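# Swap the cup on the right fixture for a loose one

## Task

Lift the steel cup off the fixture on the robot's right side and set it upside down on the plate so that its entire rim rests on the plate. Then take either of the two loose steel cups and lower it over that same fixture's plug until it is fully seated. Finish with both grippers released.

## Robot and tools

Robot: two arms, left_arm and right_arm, each with six revolute joints and a parallel two-finger gripper. Bases in the scene frame: left_arm at (+0.031, +0.274, 0) m with quat_wxyz (+1.000, 0, 0, +0.010); right_arm at (-0.032, -0.303, 0) m with quat_wxyz (+0.996, 0, 0, -0.088). Joint ranges in rad, base to gripper: waist -2.880..2.880, shoulder 0.000..3.142, elbow 0.000..3.019, wrist pitch -1.693..1.571, wrist yaw -1.571..1.571, wrist roll -2.094..2.094. The elbows cannot fully straighten.

Frame: a single scene frame shared by both arms. Origin on the tabletop midway between the arms, +x out over the table, +y toward left_arm, +z up. The names left and right label the arms, not image sides. On each gripper, the fingers extend along its own +z and close along its own y. end_effector_position is the point between the finger pads, roughly 1 cm short of the fingertips.

The row (used by both execute_actions and move): 16 numbers in one flat list covering both arms, even if only one moves: left_arm x, y, z, qw, qx, qy, qz, opening, then right_arm in the same order. x, y, z are an absolute target position in metres in the scene frame; qw..qz an absolute target orientation (w first), also in the scene frame. Opening runs from -1 (closed) to +1 (fully open, 0.094 m). Optionally 12 further numbers from 0 to 1 may follow: per-joint stiffness multipliers, six for left_arm then six for right_arm, in Joint positions order; they persist until rewritten.

execute_actions(actions): a list of up to 15 actions; each action is a list of up to 15 rows, one row per 1/30 s step. If fewer than 15 rows are given, the last is repeated to fill the action. An empty list just reports state and images. A target more than 0.6 m from the gripper's current position along any of that gripper's axes causes the action to be rejected for both arms; if the first action fails this against the latest reported state, or any action is malformed, nothing runs. Each step the command is clipped to within 70 mm and 16 degrees of the measured pose, so distant targets take several actions; after an action the arm continues only as far as its last clipped pose. Where position and orientation conflict, position wins. To hold an orientation steady, repeat your own chosen quaternion in every row rather than copying the drifting reported one.

move(target, speed, blocking): target is one row as above. Both grippers travel in straight lines that finish together, between 0.5 and 10 s (cut off at 10 s). speed is the path's top speed in m/s, 0.002 to 0.5, default 0.25; rotation is capped at twice that in rad/s. Openings are applied at the start. Paths ignore obstacles and the other arm, and the hand can lag, wander or overshoot speed, especially at long reach. Faster contact hits harder; aiming further past a contact pushes harder. With blocking=false the call returns after 0.5 s while motion continues; check with wait(0), and call wait or stop before any new execute_actions or move. The result adds a move: line: the ending (done, off_target, moving, held, fault) and limits (paced = the pose was clipped; held = a check blocked some steps, after which the arm may rush). Each gripper's remaining distance to its pose is also given.

wait(seconds): 0 to 10; lets the robot hold its last commands, returning early if a running move ends. stop(): brakes the current move; needs stopping distance; fingers are not stopped. zoom_image(camera, region): camera is cam_high (504x504), cam_left_wrist or cam_right_wrist (both 616x616); region [x0, y0, x1, y1] in pixels from the top-left, no larger than 504 by 504. read_manual(section) returns only licence texts. finished_scene(scene) ends the current scene, given its number; irreversible, and the goal must already hold and remain stable.

Results: a state line per arm with end_effector_position and end_effector_quat_wxyz (printed position may be off, more so when stretched), Hand target lines (where the controller currently drives each gripper), Joint positions (the last value is finger opening in metres), grip_measured on the command scale (may be off by about 1 mm per gripper), and camera images. A pose unreachable line means a clearance check altered or blocked that arm's command. FAULT lines mark an arm stop; MOTOR HOT appears from 85 °C, and at 100 °C an OVER-TEMPERATURE FAULT releases that arm and it drops.

Practical notes: arms usually settle a centimetre or more short of the target, typically low, so check heights. To grip, command an opening about 0.03 below grip_measured; smaller margins grip more gently. Pads give roughly 50-62 N, less on very thin parts, with a brief spike at first contact. An arm meant to stay still should receive its exact last reported pose and desired opening in every call. Avoid collisions or pressure between the two arms, keep everything on the table, and approach contacts slowly to avoid slams or slips. Occasional disturbances may tug on a held object or nudge loose ones, so recheck before releasing. Holding loads warms the motors, so do not hang onto the cup longer than needed.

Each tool is called as a command line: name --argument value for each argument, lists and objects as JSON in quotes; but a table of rows of numbers goes row by row, as --pt "numbers of a row", without its own name.

## Session

execute_actions --actions '[]'

Scene clock: 0.00 s.
left_arm: end_effector_position=(+0.4595, +0.7395, +0.1266) grip_measured=+1.000 end_effector_quat_wxyz=(-0.002, -0.494, +0.870, -0.009) | right_arm: end_effector_position=(+0.1747, +0.2786, +0.2542) grip_measured=+1.000 end_effector_quat_wxyz=(-0.609, +0.790, -0.068, +0.007)
Joint positions: left_arm=[ 0.812  2.055  1.892 -1.417  0.017 -0.202  0.094] | right_arm=[ 1.319  1.486  0.951  0.259 -0.319 -1.585  0.094]
Joint velocities: left_arm=[-0.005 -0.005 -0.012 -0.007 -0.081 -0.022  0.   ] | right_arm=[-0.015 -0.015  0.012  0.002 -0.051  0.022  0.   ]
Hand target (left_arm): +0.465, +0.746, +0.142; +0.016, -0.494, +0.870, -0.004
Hand target (right_arm): +0.178, +0.285, +0.266; -0.618, +0.783, -0.065, +0.011
Joint stiffness scale: left_arm=[1. 1. 1. 1. 1. 1.] | right_arm=[1. 1. 1. 1. 1. 1.]

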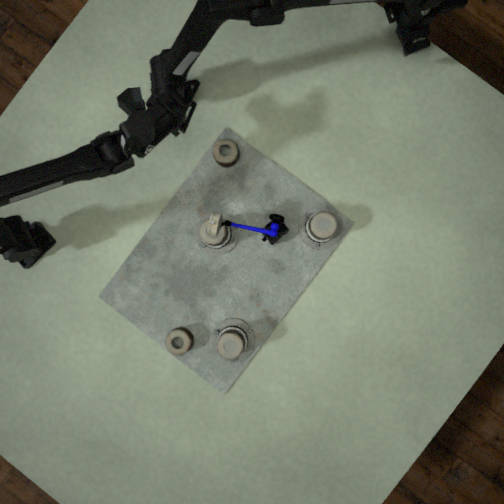

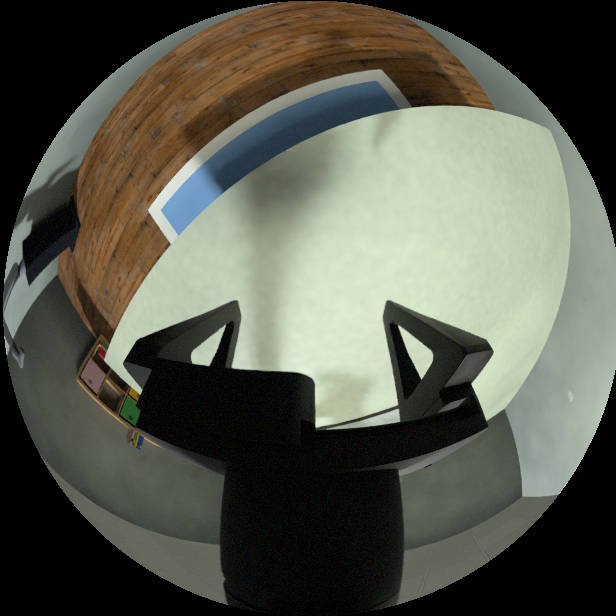

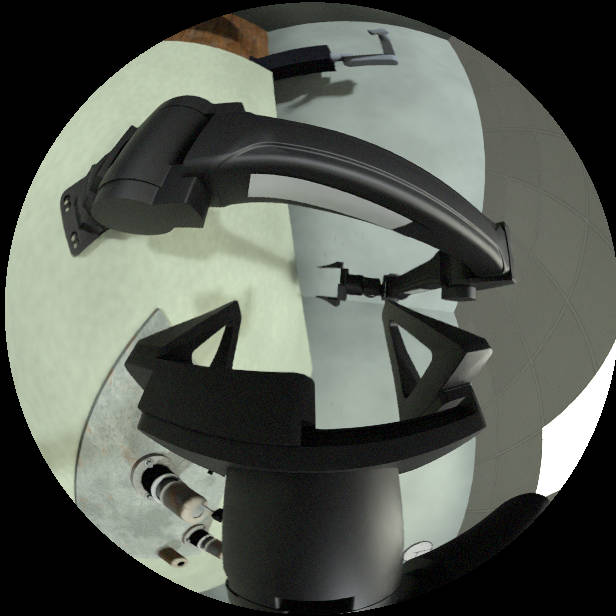

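zoom_image --camera "cam_high" --region '[90, 120, 370, 400]'

zoom_image --camera "cam_right_wrist" --region '[60, 420, 260, 616]'

Region (90, 120, 370, 400) of cam_high's 504x504 image, scaled by 1.800, with more detail than that image has.

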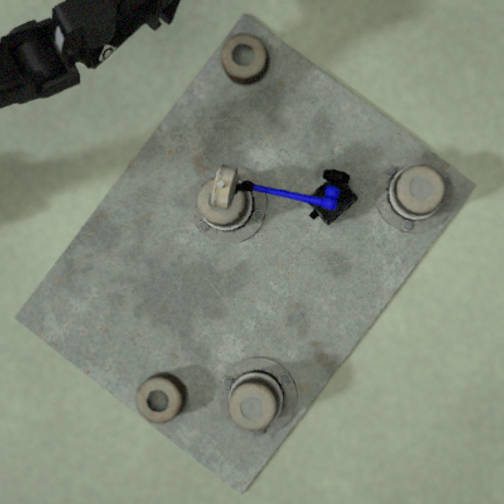

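Region (60, 420, 260, 616) of cam_right_wrist's 616x616 image, scaled by 2.520, with more detail than that image has; it fills the top 494 rows of this view, and the rest is white.

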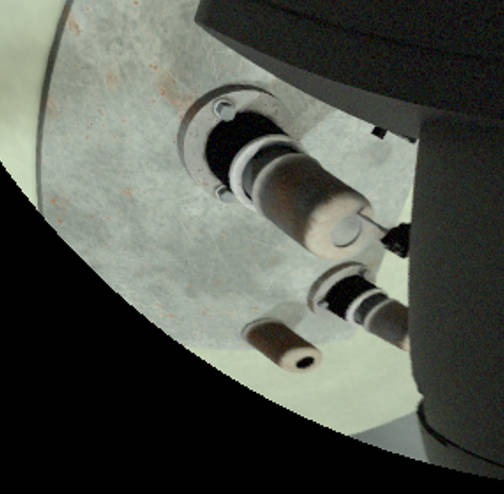

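move --target '[0.4595,0.7395,0.14,0,-0.494,0.87,0,1, 0.2,-0.15,0.36,0,0,1,0,1]' --speed 0.4

move --target '[0.2,0.55,0.2,0,-0.494,0.87,0,1, 0.5,-0.2,0.36,0,0,1,0,1]' --speed 0.3

Scene clock: 6.03 s.
left_arm: end_effector_position=(+0.4564, +0.7392, +0.1266) grip_measured=+1.000 end_effector_quat_wxyz=(-0.008, -0.494, +0.870, -0.005) | right_arm: end_effector_position=(+0.1967, -0.1525, +0.3443) grip_measured=+1.000 end_effector_quat_wxyz=(+0.072, -0.005, +0.997, +0.037)
Joint positions: left_arm=[ 0.812  2.055  1.892 -1.427  0.005 -0.202  0.094] | right_arm=[ 0.77   0.978  1.255 -1.687  0.017  0.582  0.094]
Joint velocities: left_arm=[-0.024  0.005 -0.002  0.012 -0.037  0.007  0.   ] | right_arm=[-0.005  0.005 -0.002 -0.012  0.007  0.022  0.   ]
Hand target (left_arm): +0.459, +0.739, +0.140; -0.000, -0.494, +0.870, +0.000
Hand target (right_arm): +0.195, -0.154, +0.360; +0.081, +0.002, +0.996, +0.046
Off the commanded pose (left_arm): 0.014 m, 1 deg.
Off the commanded pose (right_arm): 0.016 m, 9 deg.
Joint stiffness scale: left_arm=[1. 1. 1. 1. 1. 1.] | right_arm=[1. 1. 1. 1. 1. 1.]
joint sent to its limit (right arm) — the command would take joint 4 (wrist pitch) past its lower limit, so that joint was sent only as far as its limit.
move: off_target (left_arm, right_arm)

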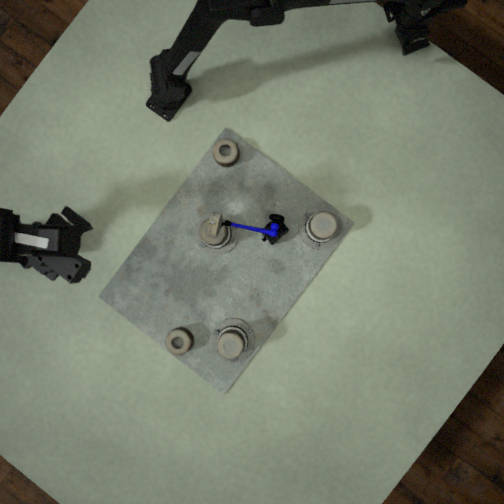

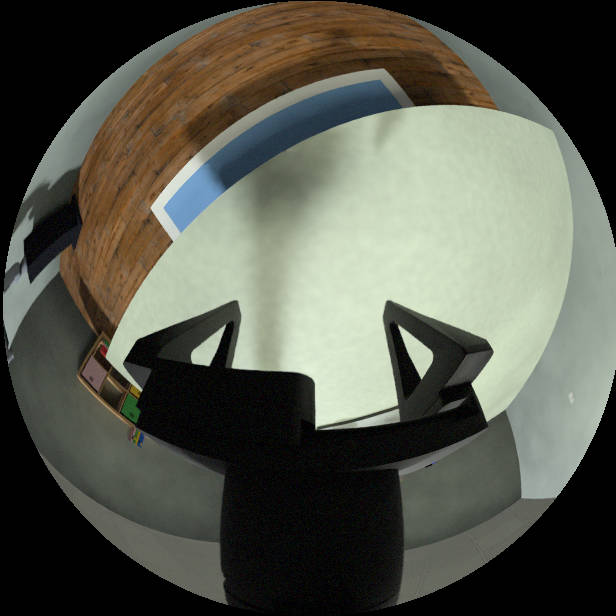

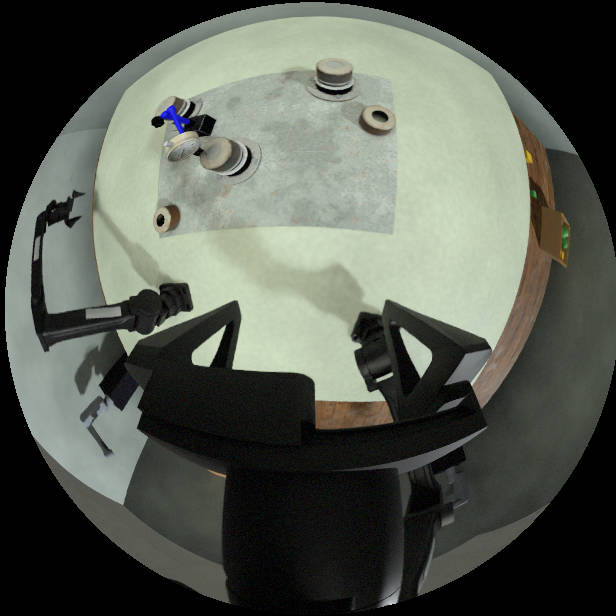

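Scene clock: 7.63 s.
left_arm: end_effector_position=(+0.2049, +0.5495, +0.2004) grip_measured=+1.000 end_effector_quat_wxyz=(+0.009, -0.498, +0.867, +0.002) | right_arm: end_effector_position=(+0.4902, -0.2023, +0.3467) grip_measured=+1.000 end_effector_quat_wxyz=(+0.060, +0.005, +0.998, +0.012)
Joint positions: left_arm=[ 0.991  1.191  1.03  -1.392  0.005 -0.032  0.094] | right_arm=[ 0.367  1.68   1.921 -1.689 -0.001  0.2    0.094]
Joint velocities: left_arm=[-0.015  0.005 -0.012  0.012  0.022  0.007  0.   ] | right_arm=[-0.005 -0.005  0.002  0.002 -0.051  0.022  0.   ]
Hand target (left_arm): +0.202, +0.548, +0.198; +0.002, -0.494, +0.870, -0.001
Hand target (right_arm): +0.498, -0.202, +0.359; +0.071, +0.000, +0.997, +0.013
Off the commanded pose (left_arm): 0.005 m, 1 deg.
Off the commanded pose (right_arm): 0.017 m, 7 deg.
Joint stiffness scale: left_arm=[1. 1. 1. 1. 1. 1.] | right_arm=[1. 1. 1. 1. 1. 1.]
joint sent to its limit (right arm) — the command would take joint 4 (wrist pitch) past its lower limit, so that joint was sent only as far as its limit.
move: off_target (right_arm)

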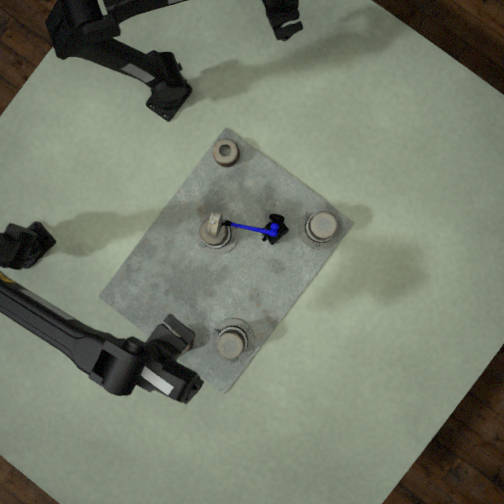

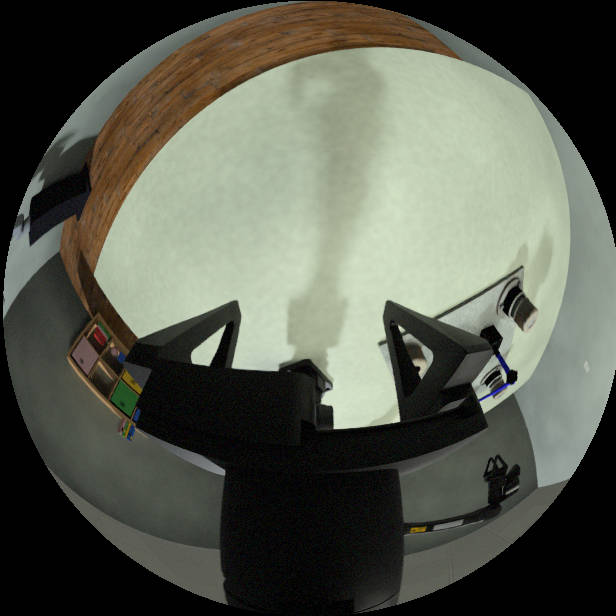

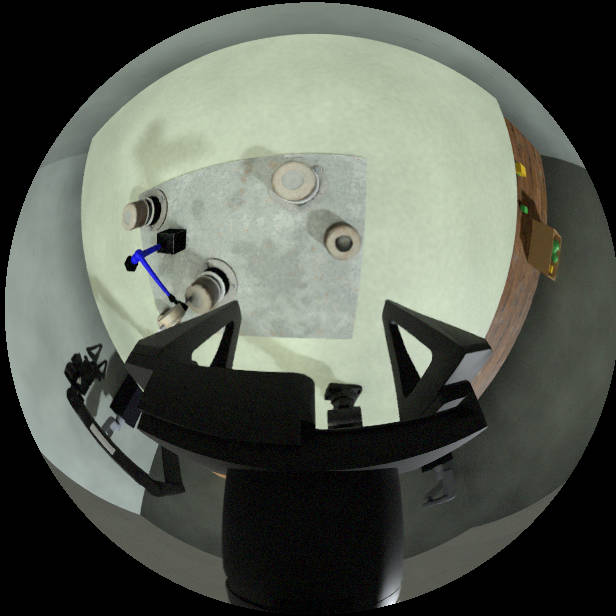

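move --target '[0.2,0.55,0.2,0,-0.494,0.87,0,1, 0.6,-0.18,0.25,0,0,1,0,1]'

zoom_image --camera "cam_right_wrist" --region '[210, 150, 430, 370]'

zoom_image --camera "cam_left_wrist" --region '[440, 250, 600, 410]'

Scene clock: 9.77 s.
left_arm: end_effector_position=(+0.2036, +0.5486, +0.2004) grip_measured=+1.000 end_effector_quat_wxyz=(+0.006, -0.495, +0.869, +0.001) | right_arm: end_effector_position=(+0.5929, -0.1825, +0.2320) grip_measured=+1.000 end_effector_quat_wxyz=(-0.002, +0.004, +1.000, -0.000)
Joint positions: left_arm=[ 0.993  1.191  1.03  -1.398  0.005 -0.023  0.094] | right_arm=[ 0.367  2.054  2.169 -1.69  -0.001  0.198  0.094]
Joint velocities: left_arm=[ 0.005  0.005 -0.007 -0.007 -0.066  0.007  0.   ] | right_arm=[-0.015 -0.015  0.007 -0.002  0.007 -0.037  0.   ]
Hand target (left_arm): +0.200, +0.550, +0.200; +0.000, -0.494, +0.870, -0.000
Hand target (right_arm): +0.599, -0.181, +0.249; +0.014, -0.000, +1.000, +0.002
Off the commanded pose (left_arm): 0.004 m, 1 deg.
Off the commanded pose (right_arm): 0.019 m, 1 deg.
Joint stiffness scale: left_arm=[1. 1. 1. 1. 1. 1.] | right_arm=[1. 1. 1. 1. 1. 1.]
joint sent to its limit (right arm) — the command would take joint 4 (wrist pitch) past its lower limit, so that joint was sent only as far as its limit.
move: off_target (right_arm)

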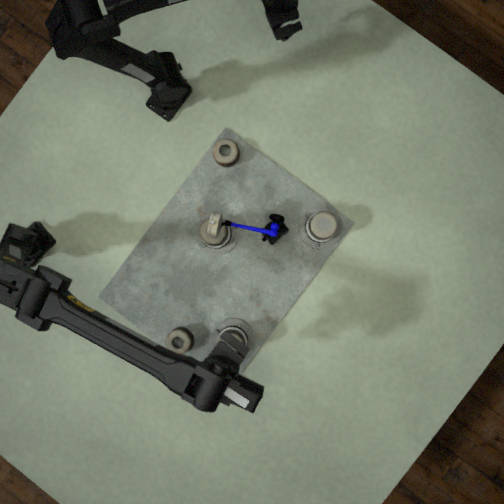

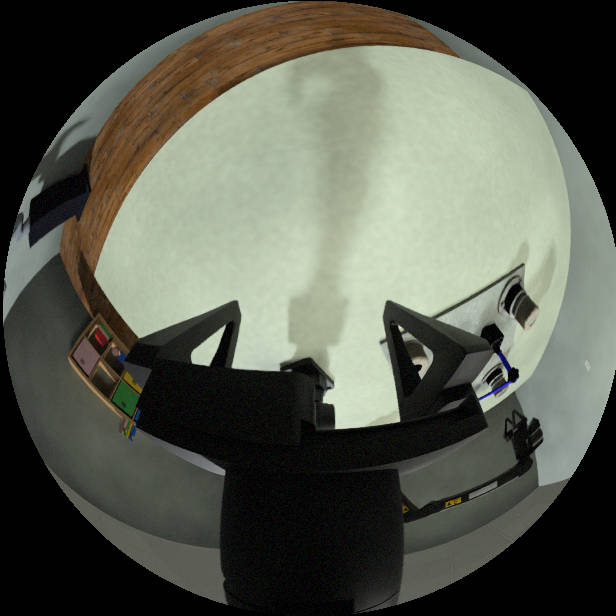

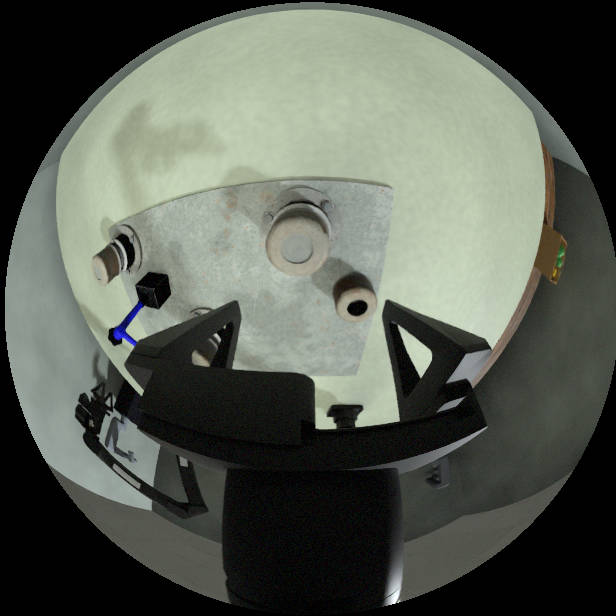

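Region (210, 150, 430, 370) of cam_right_wrist's 616x616 image, scaled by 2.291, with more detail than that image has.

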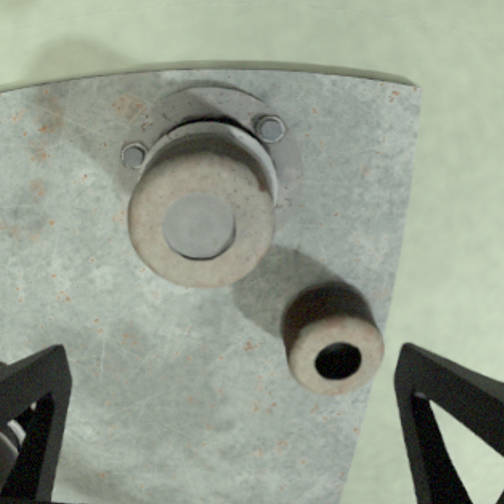

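Region (440, 250, 600, 410) of cam_left_wrist's 616x616 image, scaled by 3.150, with more detail than that image has.

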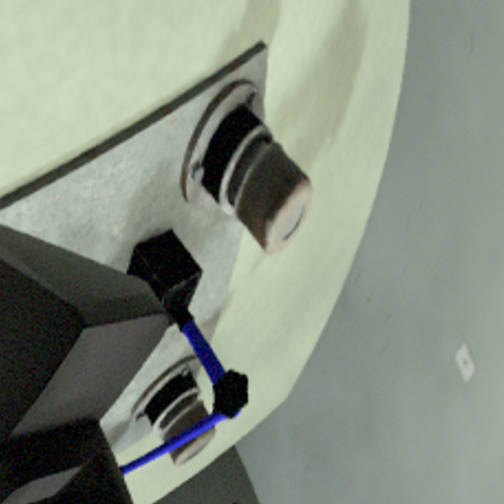

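move --target '[0.2,0.55,0.2,0,-0.494,0.87,0,1, 0.607,-0.167,0.165,0,0,1,0,1]' --speed 0.15

Scene clock: 11.17 s.
left_arm: end_effector_position=(+0.2036, +0.5486, +0.2004) grip_measured=+1.000 end_effector_quat_wxyz=(+0.006, -0.495, +0.869, +0.001) | right_arm: end_effector_position=(+0.6020, -0.1714, +0.1915) grip_measured=+1.000 end_effector_quat_wxyz=(+0.012, -0.002, +1.000, +0.003)
Joint positions: left_arm=[ 0.993  1.191  1.03  -1.398  0.005 -0.023  0.094] | right_arm=[ 0.381  2.059  2.069 -1.557 -0.001  0.201  0.094]
Joint velocities: left_arm=[ 0.015 -0.005  0.002  0.012  0.022 -0.022  0.   ] | right_arm=[ 0.005 -0.005  0.002 -0.007 -0.022  0.066  0.   ]
Hand target (left_arm): +0.200, +0.550, +0.200; +0.000, -0.494, +0.870, -0.000
Hand target (right_arm): +0.607, -0.167, +0.165; +0.000, +0.000, +1.000, -0.000
Off the commanded pose (left_arm): 0.004 m, 1 deg.
Off the commanded pose (right_arm): 0.027 m, 1 deg.
Joint stiffness scale: left_arm=[1. 1. 1. 1. 1. 1.] | right_arm=[1. 1. 1. 1. 1. 1.]
move: off_target (right_arm)

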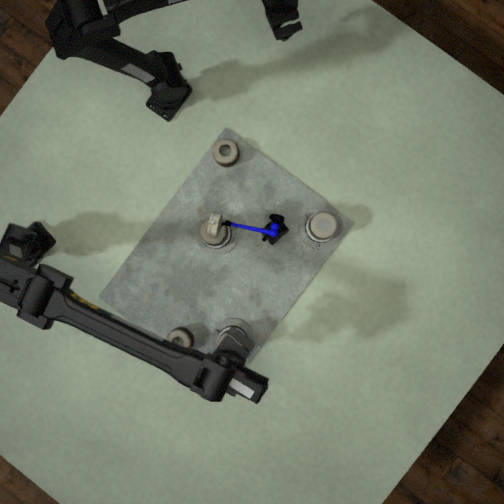

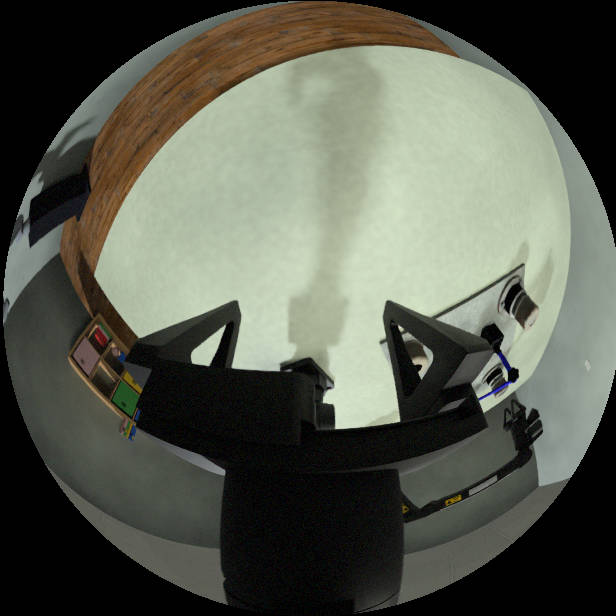

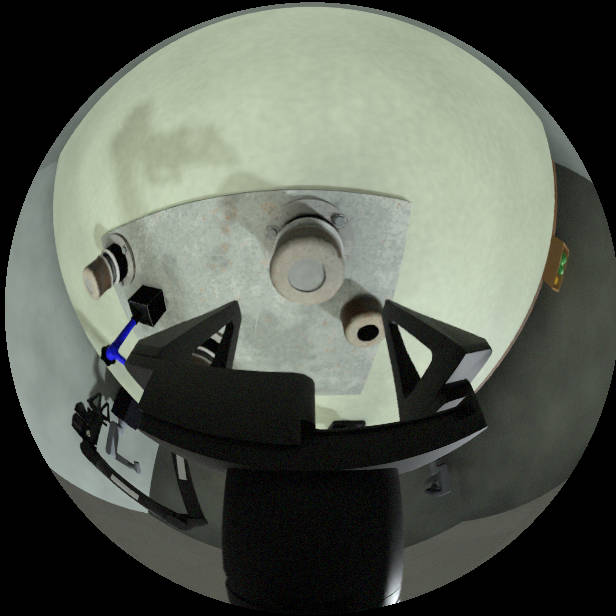

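move --target '[0.2,0.55,0.2,0,-0.494,0.87,0,1, 0.605,-0.164,0.14,0,0,1,0,1]' --speed 0.08

Scene clock: 12.43 s.
left_arm: end_effector_position=(+0.2036, +0.5486, +0.2004) grip_measured=+1.000 end_effector_quat_wxyz=(+0.006, -0.495, +0.869, +0.001) | right_arm: end_effector_position=(+0.6016, -0.1700, +0.1672) grip_measured=+1.000 end_effector_quat_wxyz=(+0.013, -0.001, +1.000, +0.003)
Joint positions: left_arm=[ 0.993  1.191  1.03  -1.398  0.005 -0.023  0.094] | right_arm=[ 0.384  2.059  2.006 -1.491 -0.001  0.206  0.094]
Joint velocities: left_arm=[ 0.005  0.005 -0.002 -0.012 -0.037 -0.007  0.   ] | right_arm=[-0.015 -0.005 -0.007 -0.012 -0.066  0.037  0.   ]
Hand target (left_arm): +0.200, +0.550, +0.200; +0.000, -0.494, +0.870, -0.000
Hand target (right_arm): +0.604, -0.164, +0.140; +0.000, -0.000, +1.000, -0.000
Off the commanded pose (left_arm): 0.004 m, 1 deg.
Off the commanded pose (right_arm): 0.028 m, 2 deg.
Joint stiffness scale: left_arm=[1. 1. 1. 1. 1. 1.] | right_arm=[1. 1. 1. 1. 1. 1.]
move: off_target (right_arm)

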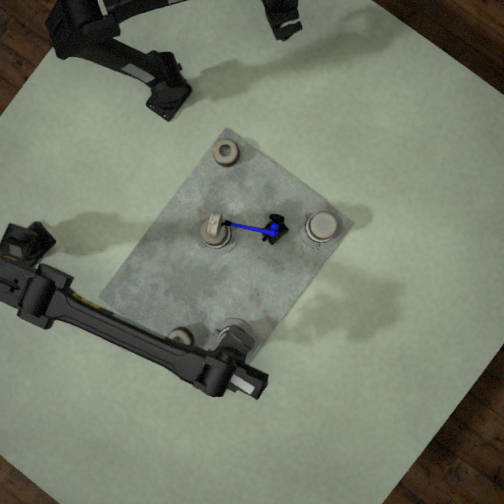

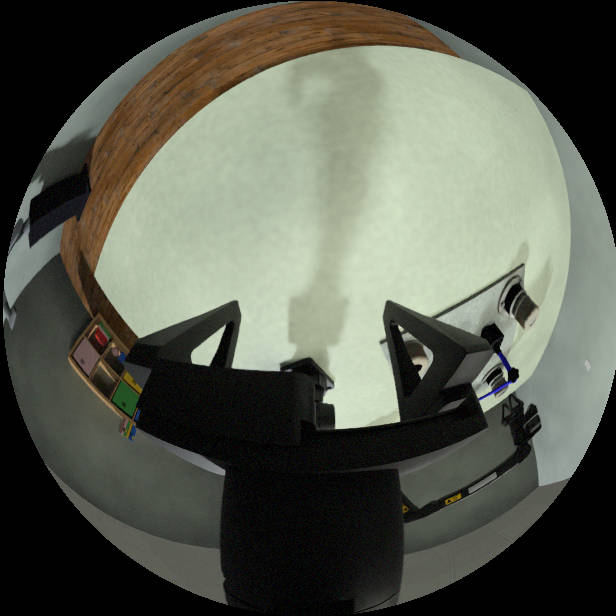

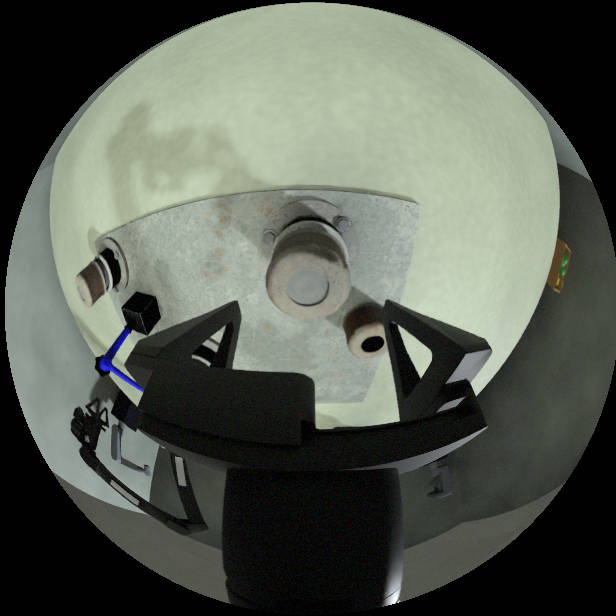

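wait --seconds 0.5

Scene clock: 13.10 s.
left_arm: end_effector_position=(+0.2036, +0.5486, +0.2004) grip_measured=+1.000 end_effector_quat_wxyz=(+0.006, -0.495, +0.869, +0.001) | right_arm: end_effector_position=(+0.6016, -0.1700, +0.1672) grip_measured=+1.000 end_effector_quat_wxyz=(+0.013, -0.000, +1.000, +0.003)
Joint positions: left_arm=[ 0.993  1.191  1.03  -1.398  0.005 -0.023  0.094] | right_arm=[ 0.384  2.059  2.006 -1.491 -0.001  0.206  0.094]
Joint velocities: left_arm=[-0.005 -0.024  0.007 -0.002 -0.022  0.022  0.   ] | right_arm=[-0.015 -0.015 -0.012 -0.007  0.022 -0.007  0.   ]
Hand target (left_arm): +0.200, +0.550, +0.200; +0.000, -0.494, +0.870, -0.000
Hand target (right_arm): +0.604, -0.164, +0.140; +0.000, -0.000, +1.000, -0.000
Off the commanded pose (left_arm): 0.004 m, 1 deg.
Off the commanded pose (right_arm): 0.028 m, 2 deg.
Joint stiffness scale: left_arm=[1. 1. 1. 1. 1. 1.] | right_arm=[1. 1. 1. 1. 1. 1.]
wait: 0.50 s; at rest from the start

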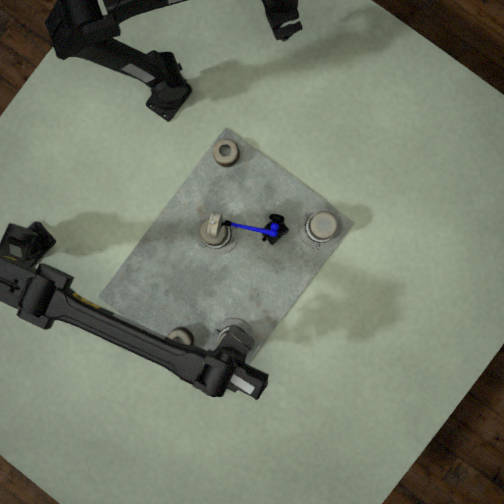

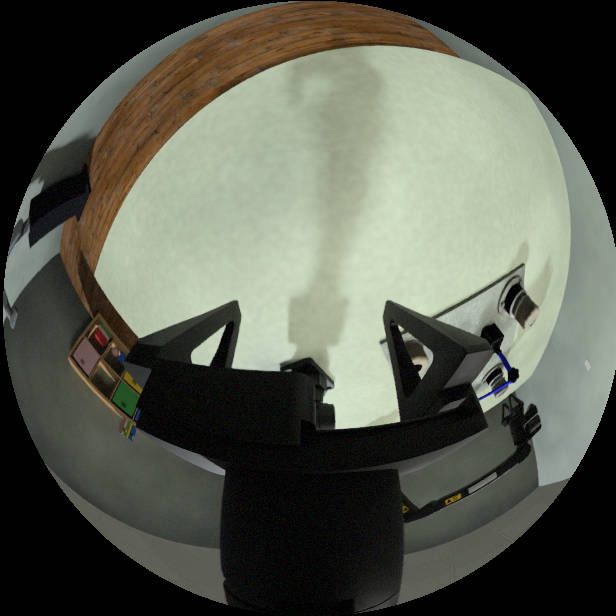

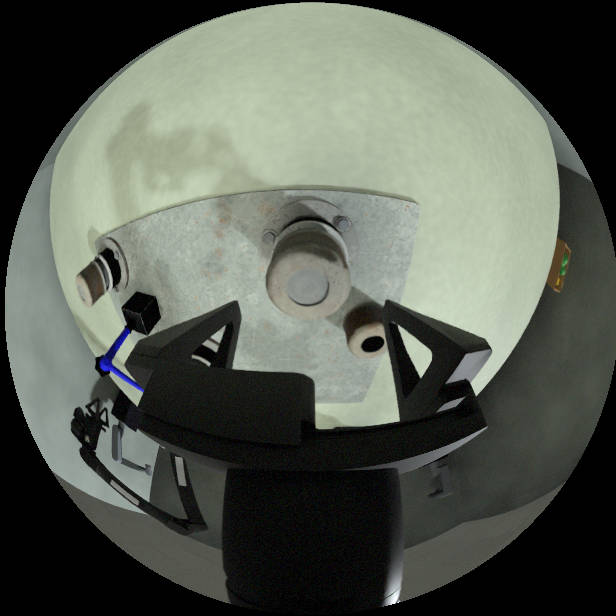

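move --target '[0.2,0.55,0.2,0,-0.494,0.87,0,1, 0.602,-0.162,0.082,-0.012,0,1,0,1]' --speed 0.08

Scene clock: 15.07 s.
left_arm: end_effector_position=(+0.2036, +0.5486, +0.2004) grip_measured=+1.000 end_effector_quat_wxyz=(+0.006, -0.495, +0.869, +0.001) | right_arm: end_effector_position=(+0.6007, -0.1681, +0.1052) grip_measured=+1.000 end_effector_quat_wxyz=(-0.002, -0.001, +1.000, +0.000)
Joint positions: left_arm=[ 0.993  1.191  1.03  -1.398  0.005 -0.023  0.094] | right_arm=[ 0.387  2.103  1.916 -1.388 -0.001  0.209  0.094]
Joint velocities: left_arm=[-0.015  0.005 -0.007  0.007  0.037 -0.066  0.   ] | right_arm=[ 0.005 -0.005  0.002 -0.007 -0.081 -0.037  0.   ]
Hand target (left_arm): +0.200, +0.550, +0.200; +0.000, -0.494, +0.870, -0.000
Hand target (right_arm): +0.602, -0.162, +0.082; -0.012, -0.000, +1.000, -0.001
Off the commanded pose (left_arm): 0.004 m, 1 deg.
Off the commanded pose (right_arm): 0.024 m, 1 deg.
Joint stiffness scale: left_arm=[1. 1. 1. 1. 1. 1.] | right_arm=[1. 1. 1. 1. 1. 1.]
move: off_target (right_arm)

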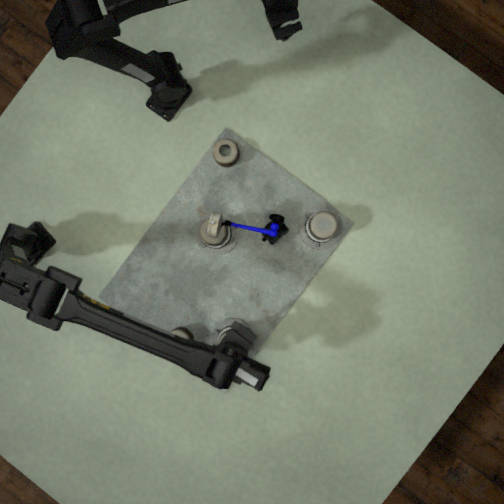

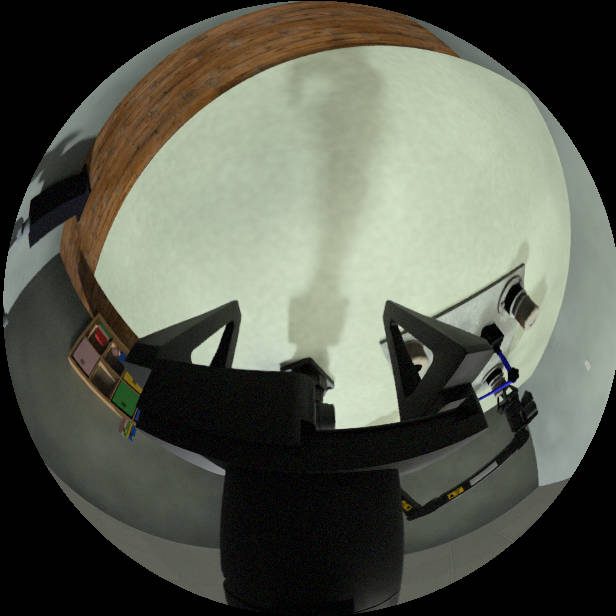

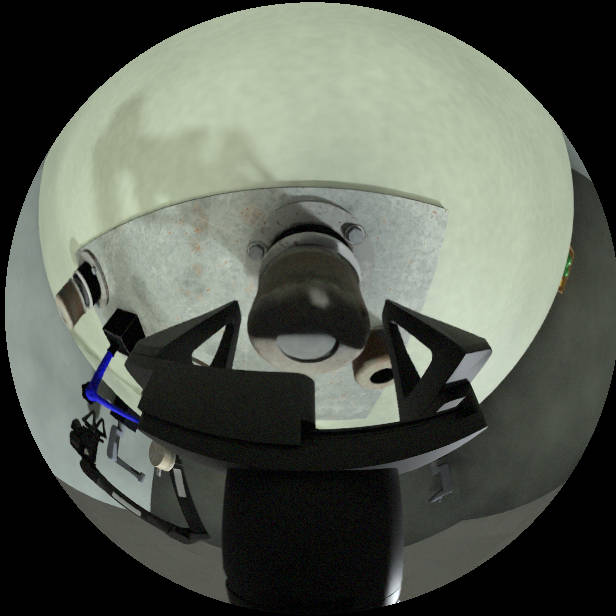

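move --target '[0.2,0.55,0.2,0,-0.494,0.87,0,1, 0.602,-0.160,0.072,-0.012,0,1,0,1]' --speed 0.05

execute_actions --actions '[[[0.2,0.55,0.2,0,-0.494,0.87,0,1, 0.602,-0.160,0.072,-0.012,0,1,0,0.55]],[[0.2,0.55,0.2,0,-0.494,0.87,0,1, 0.602,-0.160,0.072,-0.012,0,1,0,0.38]]]'

Scene clock: 16.43 s.
left_arm: end_effector_position=(+0.2036, +0.5486, +0.2004) grip_measured=+1.000 end_effector_quat_wxyz=(+0.006, -0.495, +0.869, +0.001) | right_arm: end_effector_position=(+0.6021, -0.1662, +0.1009) grip_measured=+1.000 end_effector_quat_wxyz=(+0.003, -0.000, +1.000, +0.002)
Joint positions: left_arm=[ 0.993  1.191  1.03  -1.398  0.005 -0.023  0.094] | right_arm=[ 0.389  2.103  1.904 -1.366 -0.002  0.211  0.094]
Joint velocities: left_arm=[-0.005 -0.005 -0.012 -0.007 -0.081 -0.007  0.   ] | right_arm=[ 0.005 -0.005 -0.012 -0.017 -0.081 -0.007  0.   ]
Hand target (left_arm): +0.200, +0.550, +0.200; +0.000, -0.494, +0.870, -0.000
Hand target (right_arm): +0.601, -0.160, +0.073; -0.012, -0.000, +1.000, -0.000
Off the commanded pose (left_arm): 0.004 m, 1 deg.
Off the commanded pose (right_arm): 0.030 m, 2 deg.
Joint stiffness scale: left_arm=[1. 1. 1. 1. 1. 1.] | right_arm=[1. 1. 1. 1. 1. 1.]
move: off_target (right_arm)

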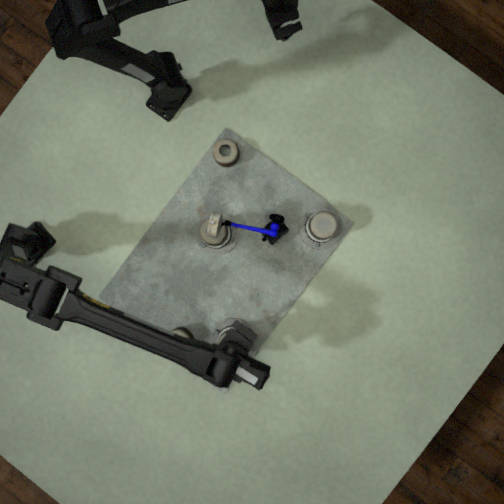

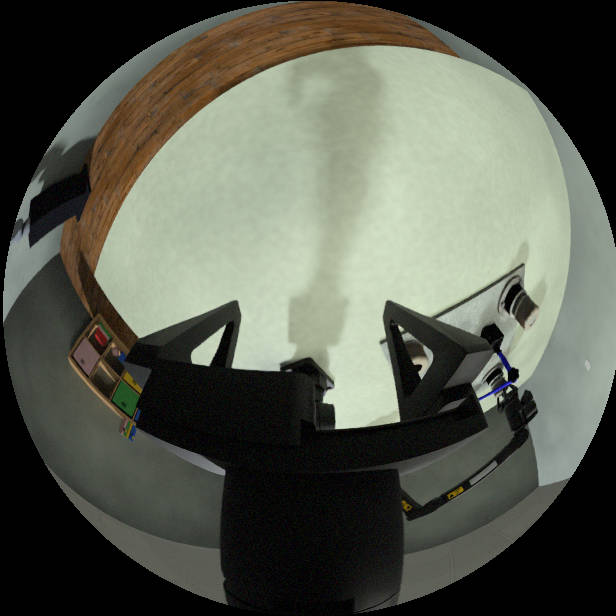

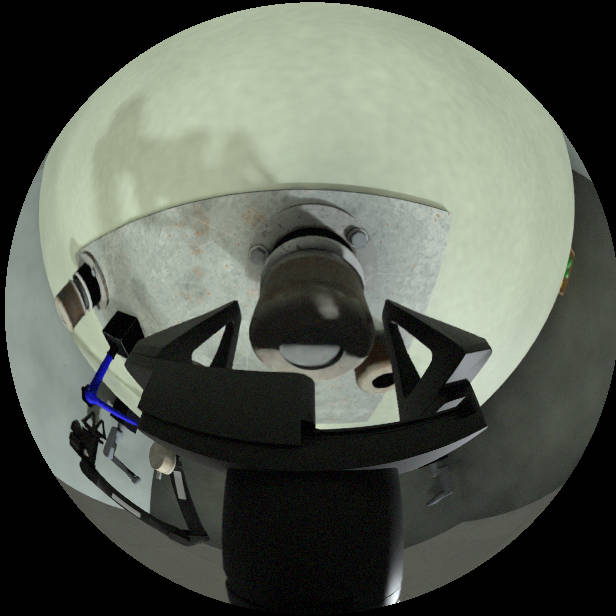

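Scene clock: 17.43 s.
left_arm: end_effector_position=(+0.2036, +0.5486, +0.2004) grip_measured=+1.000 end_effector_quat_wxyz=(+0.006, -0.495, +0.869, +0.001) | right_arm: end_effector_position=(+0.6022, -0.1660, +0.1009) grip_measured=+0.476 end_effector_quat_wxyz=(+0.003, -0.000, +1.000, +0.002)
Joint positions: left_arm=[ 0.993  1.191  1.03  -1.398  0.005 -0.023  0.094] | right_arm=[ 0.389  2.103  1.904 -1.365 -0.002  0.212  0.069]
Joint velocities: left_arm=[-0.005 -0.015 -0.022 -0.007 -0.051 -0.051  0.   ] | right_arm=[-0.024  0.005  0.002 -0.002 -0.007 -0.037  0.001]
Hand target (left_arm): +0.200, +0.550, +0.200; +0.000, -0.494, +0.870, -0.000
Hand target (right_arm): +0.601, -0.160, +0.072; -0.012, -0.000, +1.000, -0.000
Off the commanded pose (left_arm): 0.004 m, 1 deg.
Off the commanded pose (right_arm): 0.029 m, 2 deg.
Joint stiffness scale: left_arm=[1. 1. 1. 1. 1. 1.] | right_arm=[1. 1. 1. 1. 1. 1.]

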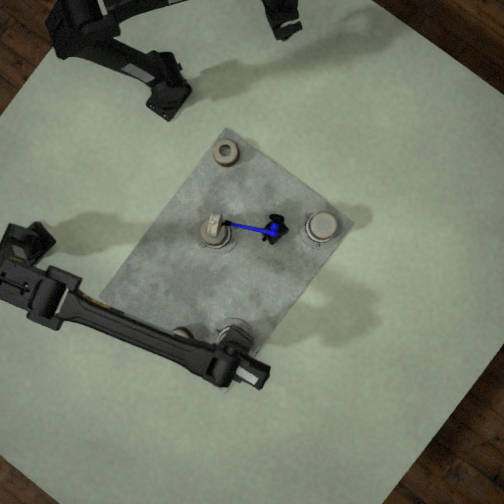

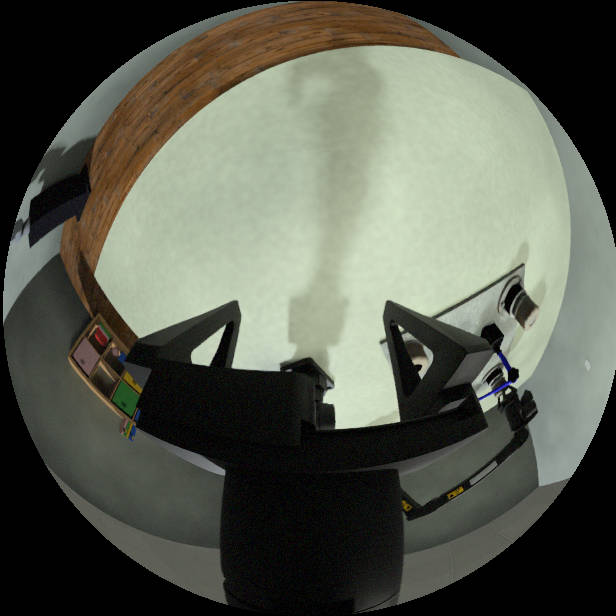

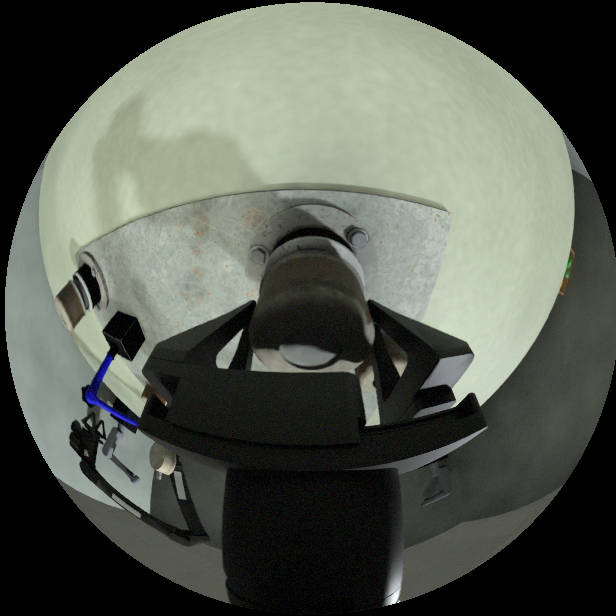

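Lift.

move --target '[0.2,0.55,0.2,0,-0.494,0.87,0,1, 0.605,-0.166,0.2,0.008,0,1,0,0.44]' --speed 0.06

Scene clock: 19.53 s.
left_arm: end_effector_position=(+0.2036, +0.5486, +0.2004) grip_measured=+1.000 end_effector_quat_wxyz=(+0.006, -0.495, +0.869, +0.001) | right_arm: end_effector_position=(+0.5912, -0.1687, +0.1527) grip_measured=+0.476 end_effector_quat_wxyz=(-0.033, -0.000, +0.999, -0.007)
Joint positions: left_arm=[ 0.993  1.191  1.03  -1.398  0.005 -0.023  0.094] | right_arm=[ 0.389  2.103  2.04  -1.574  0.     0.212  0.069]
Joint velocities: left_arm=[-0.005 -0.005 -0.007 -0.007 -0.037 -0.081  0.   ] | right_arm=[-0.024 -0.005 -0.007  0.012  0.037 -0.007  0.001]
Hand target (left_arm): +0.200, +0.550, +0.200; +0.000, -0.494, +0.870, -0.000
Hand target (right_arm): +0.601, -0.167, +0.200; +0.008, +0.000, +1.000, +0.000
Off the commanded pose (left_arm): 0.004 m, 1 deg.
Off the commanded pose (right_arm): 0.049 m, 5 deg.
Joint stiffness scale: left_arm=[1. 1. 1. 1. 1. 1.] | right_arm=[1. 1. 1. 1. 1. 1.]
move: off_target (right_arm)

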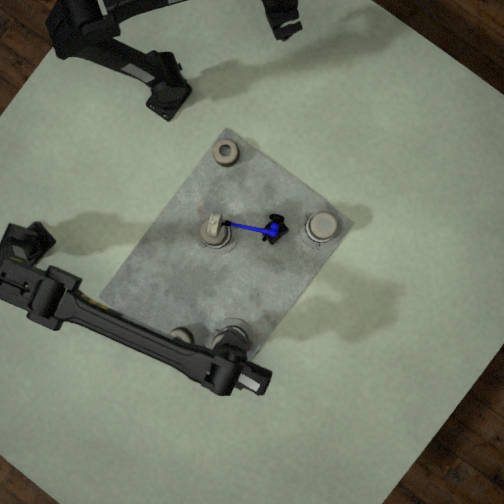

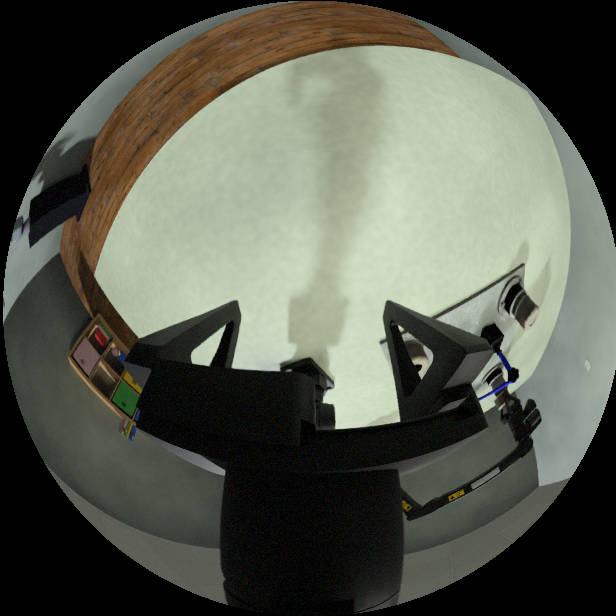

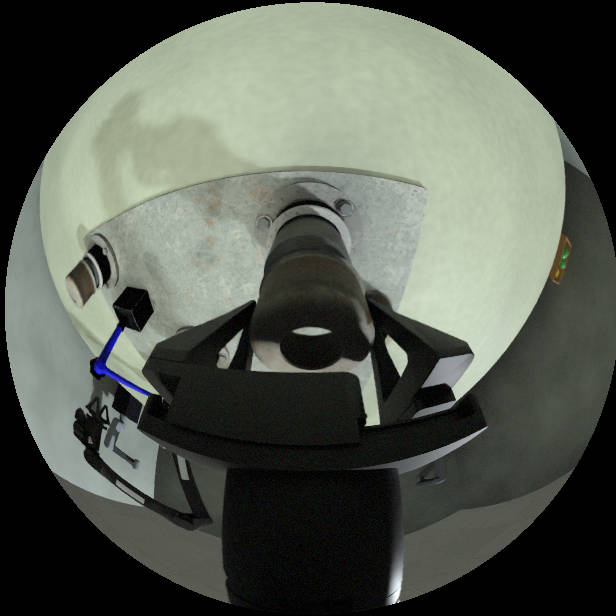

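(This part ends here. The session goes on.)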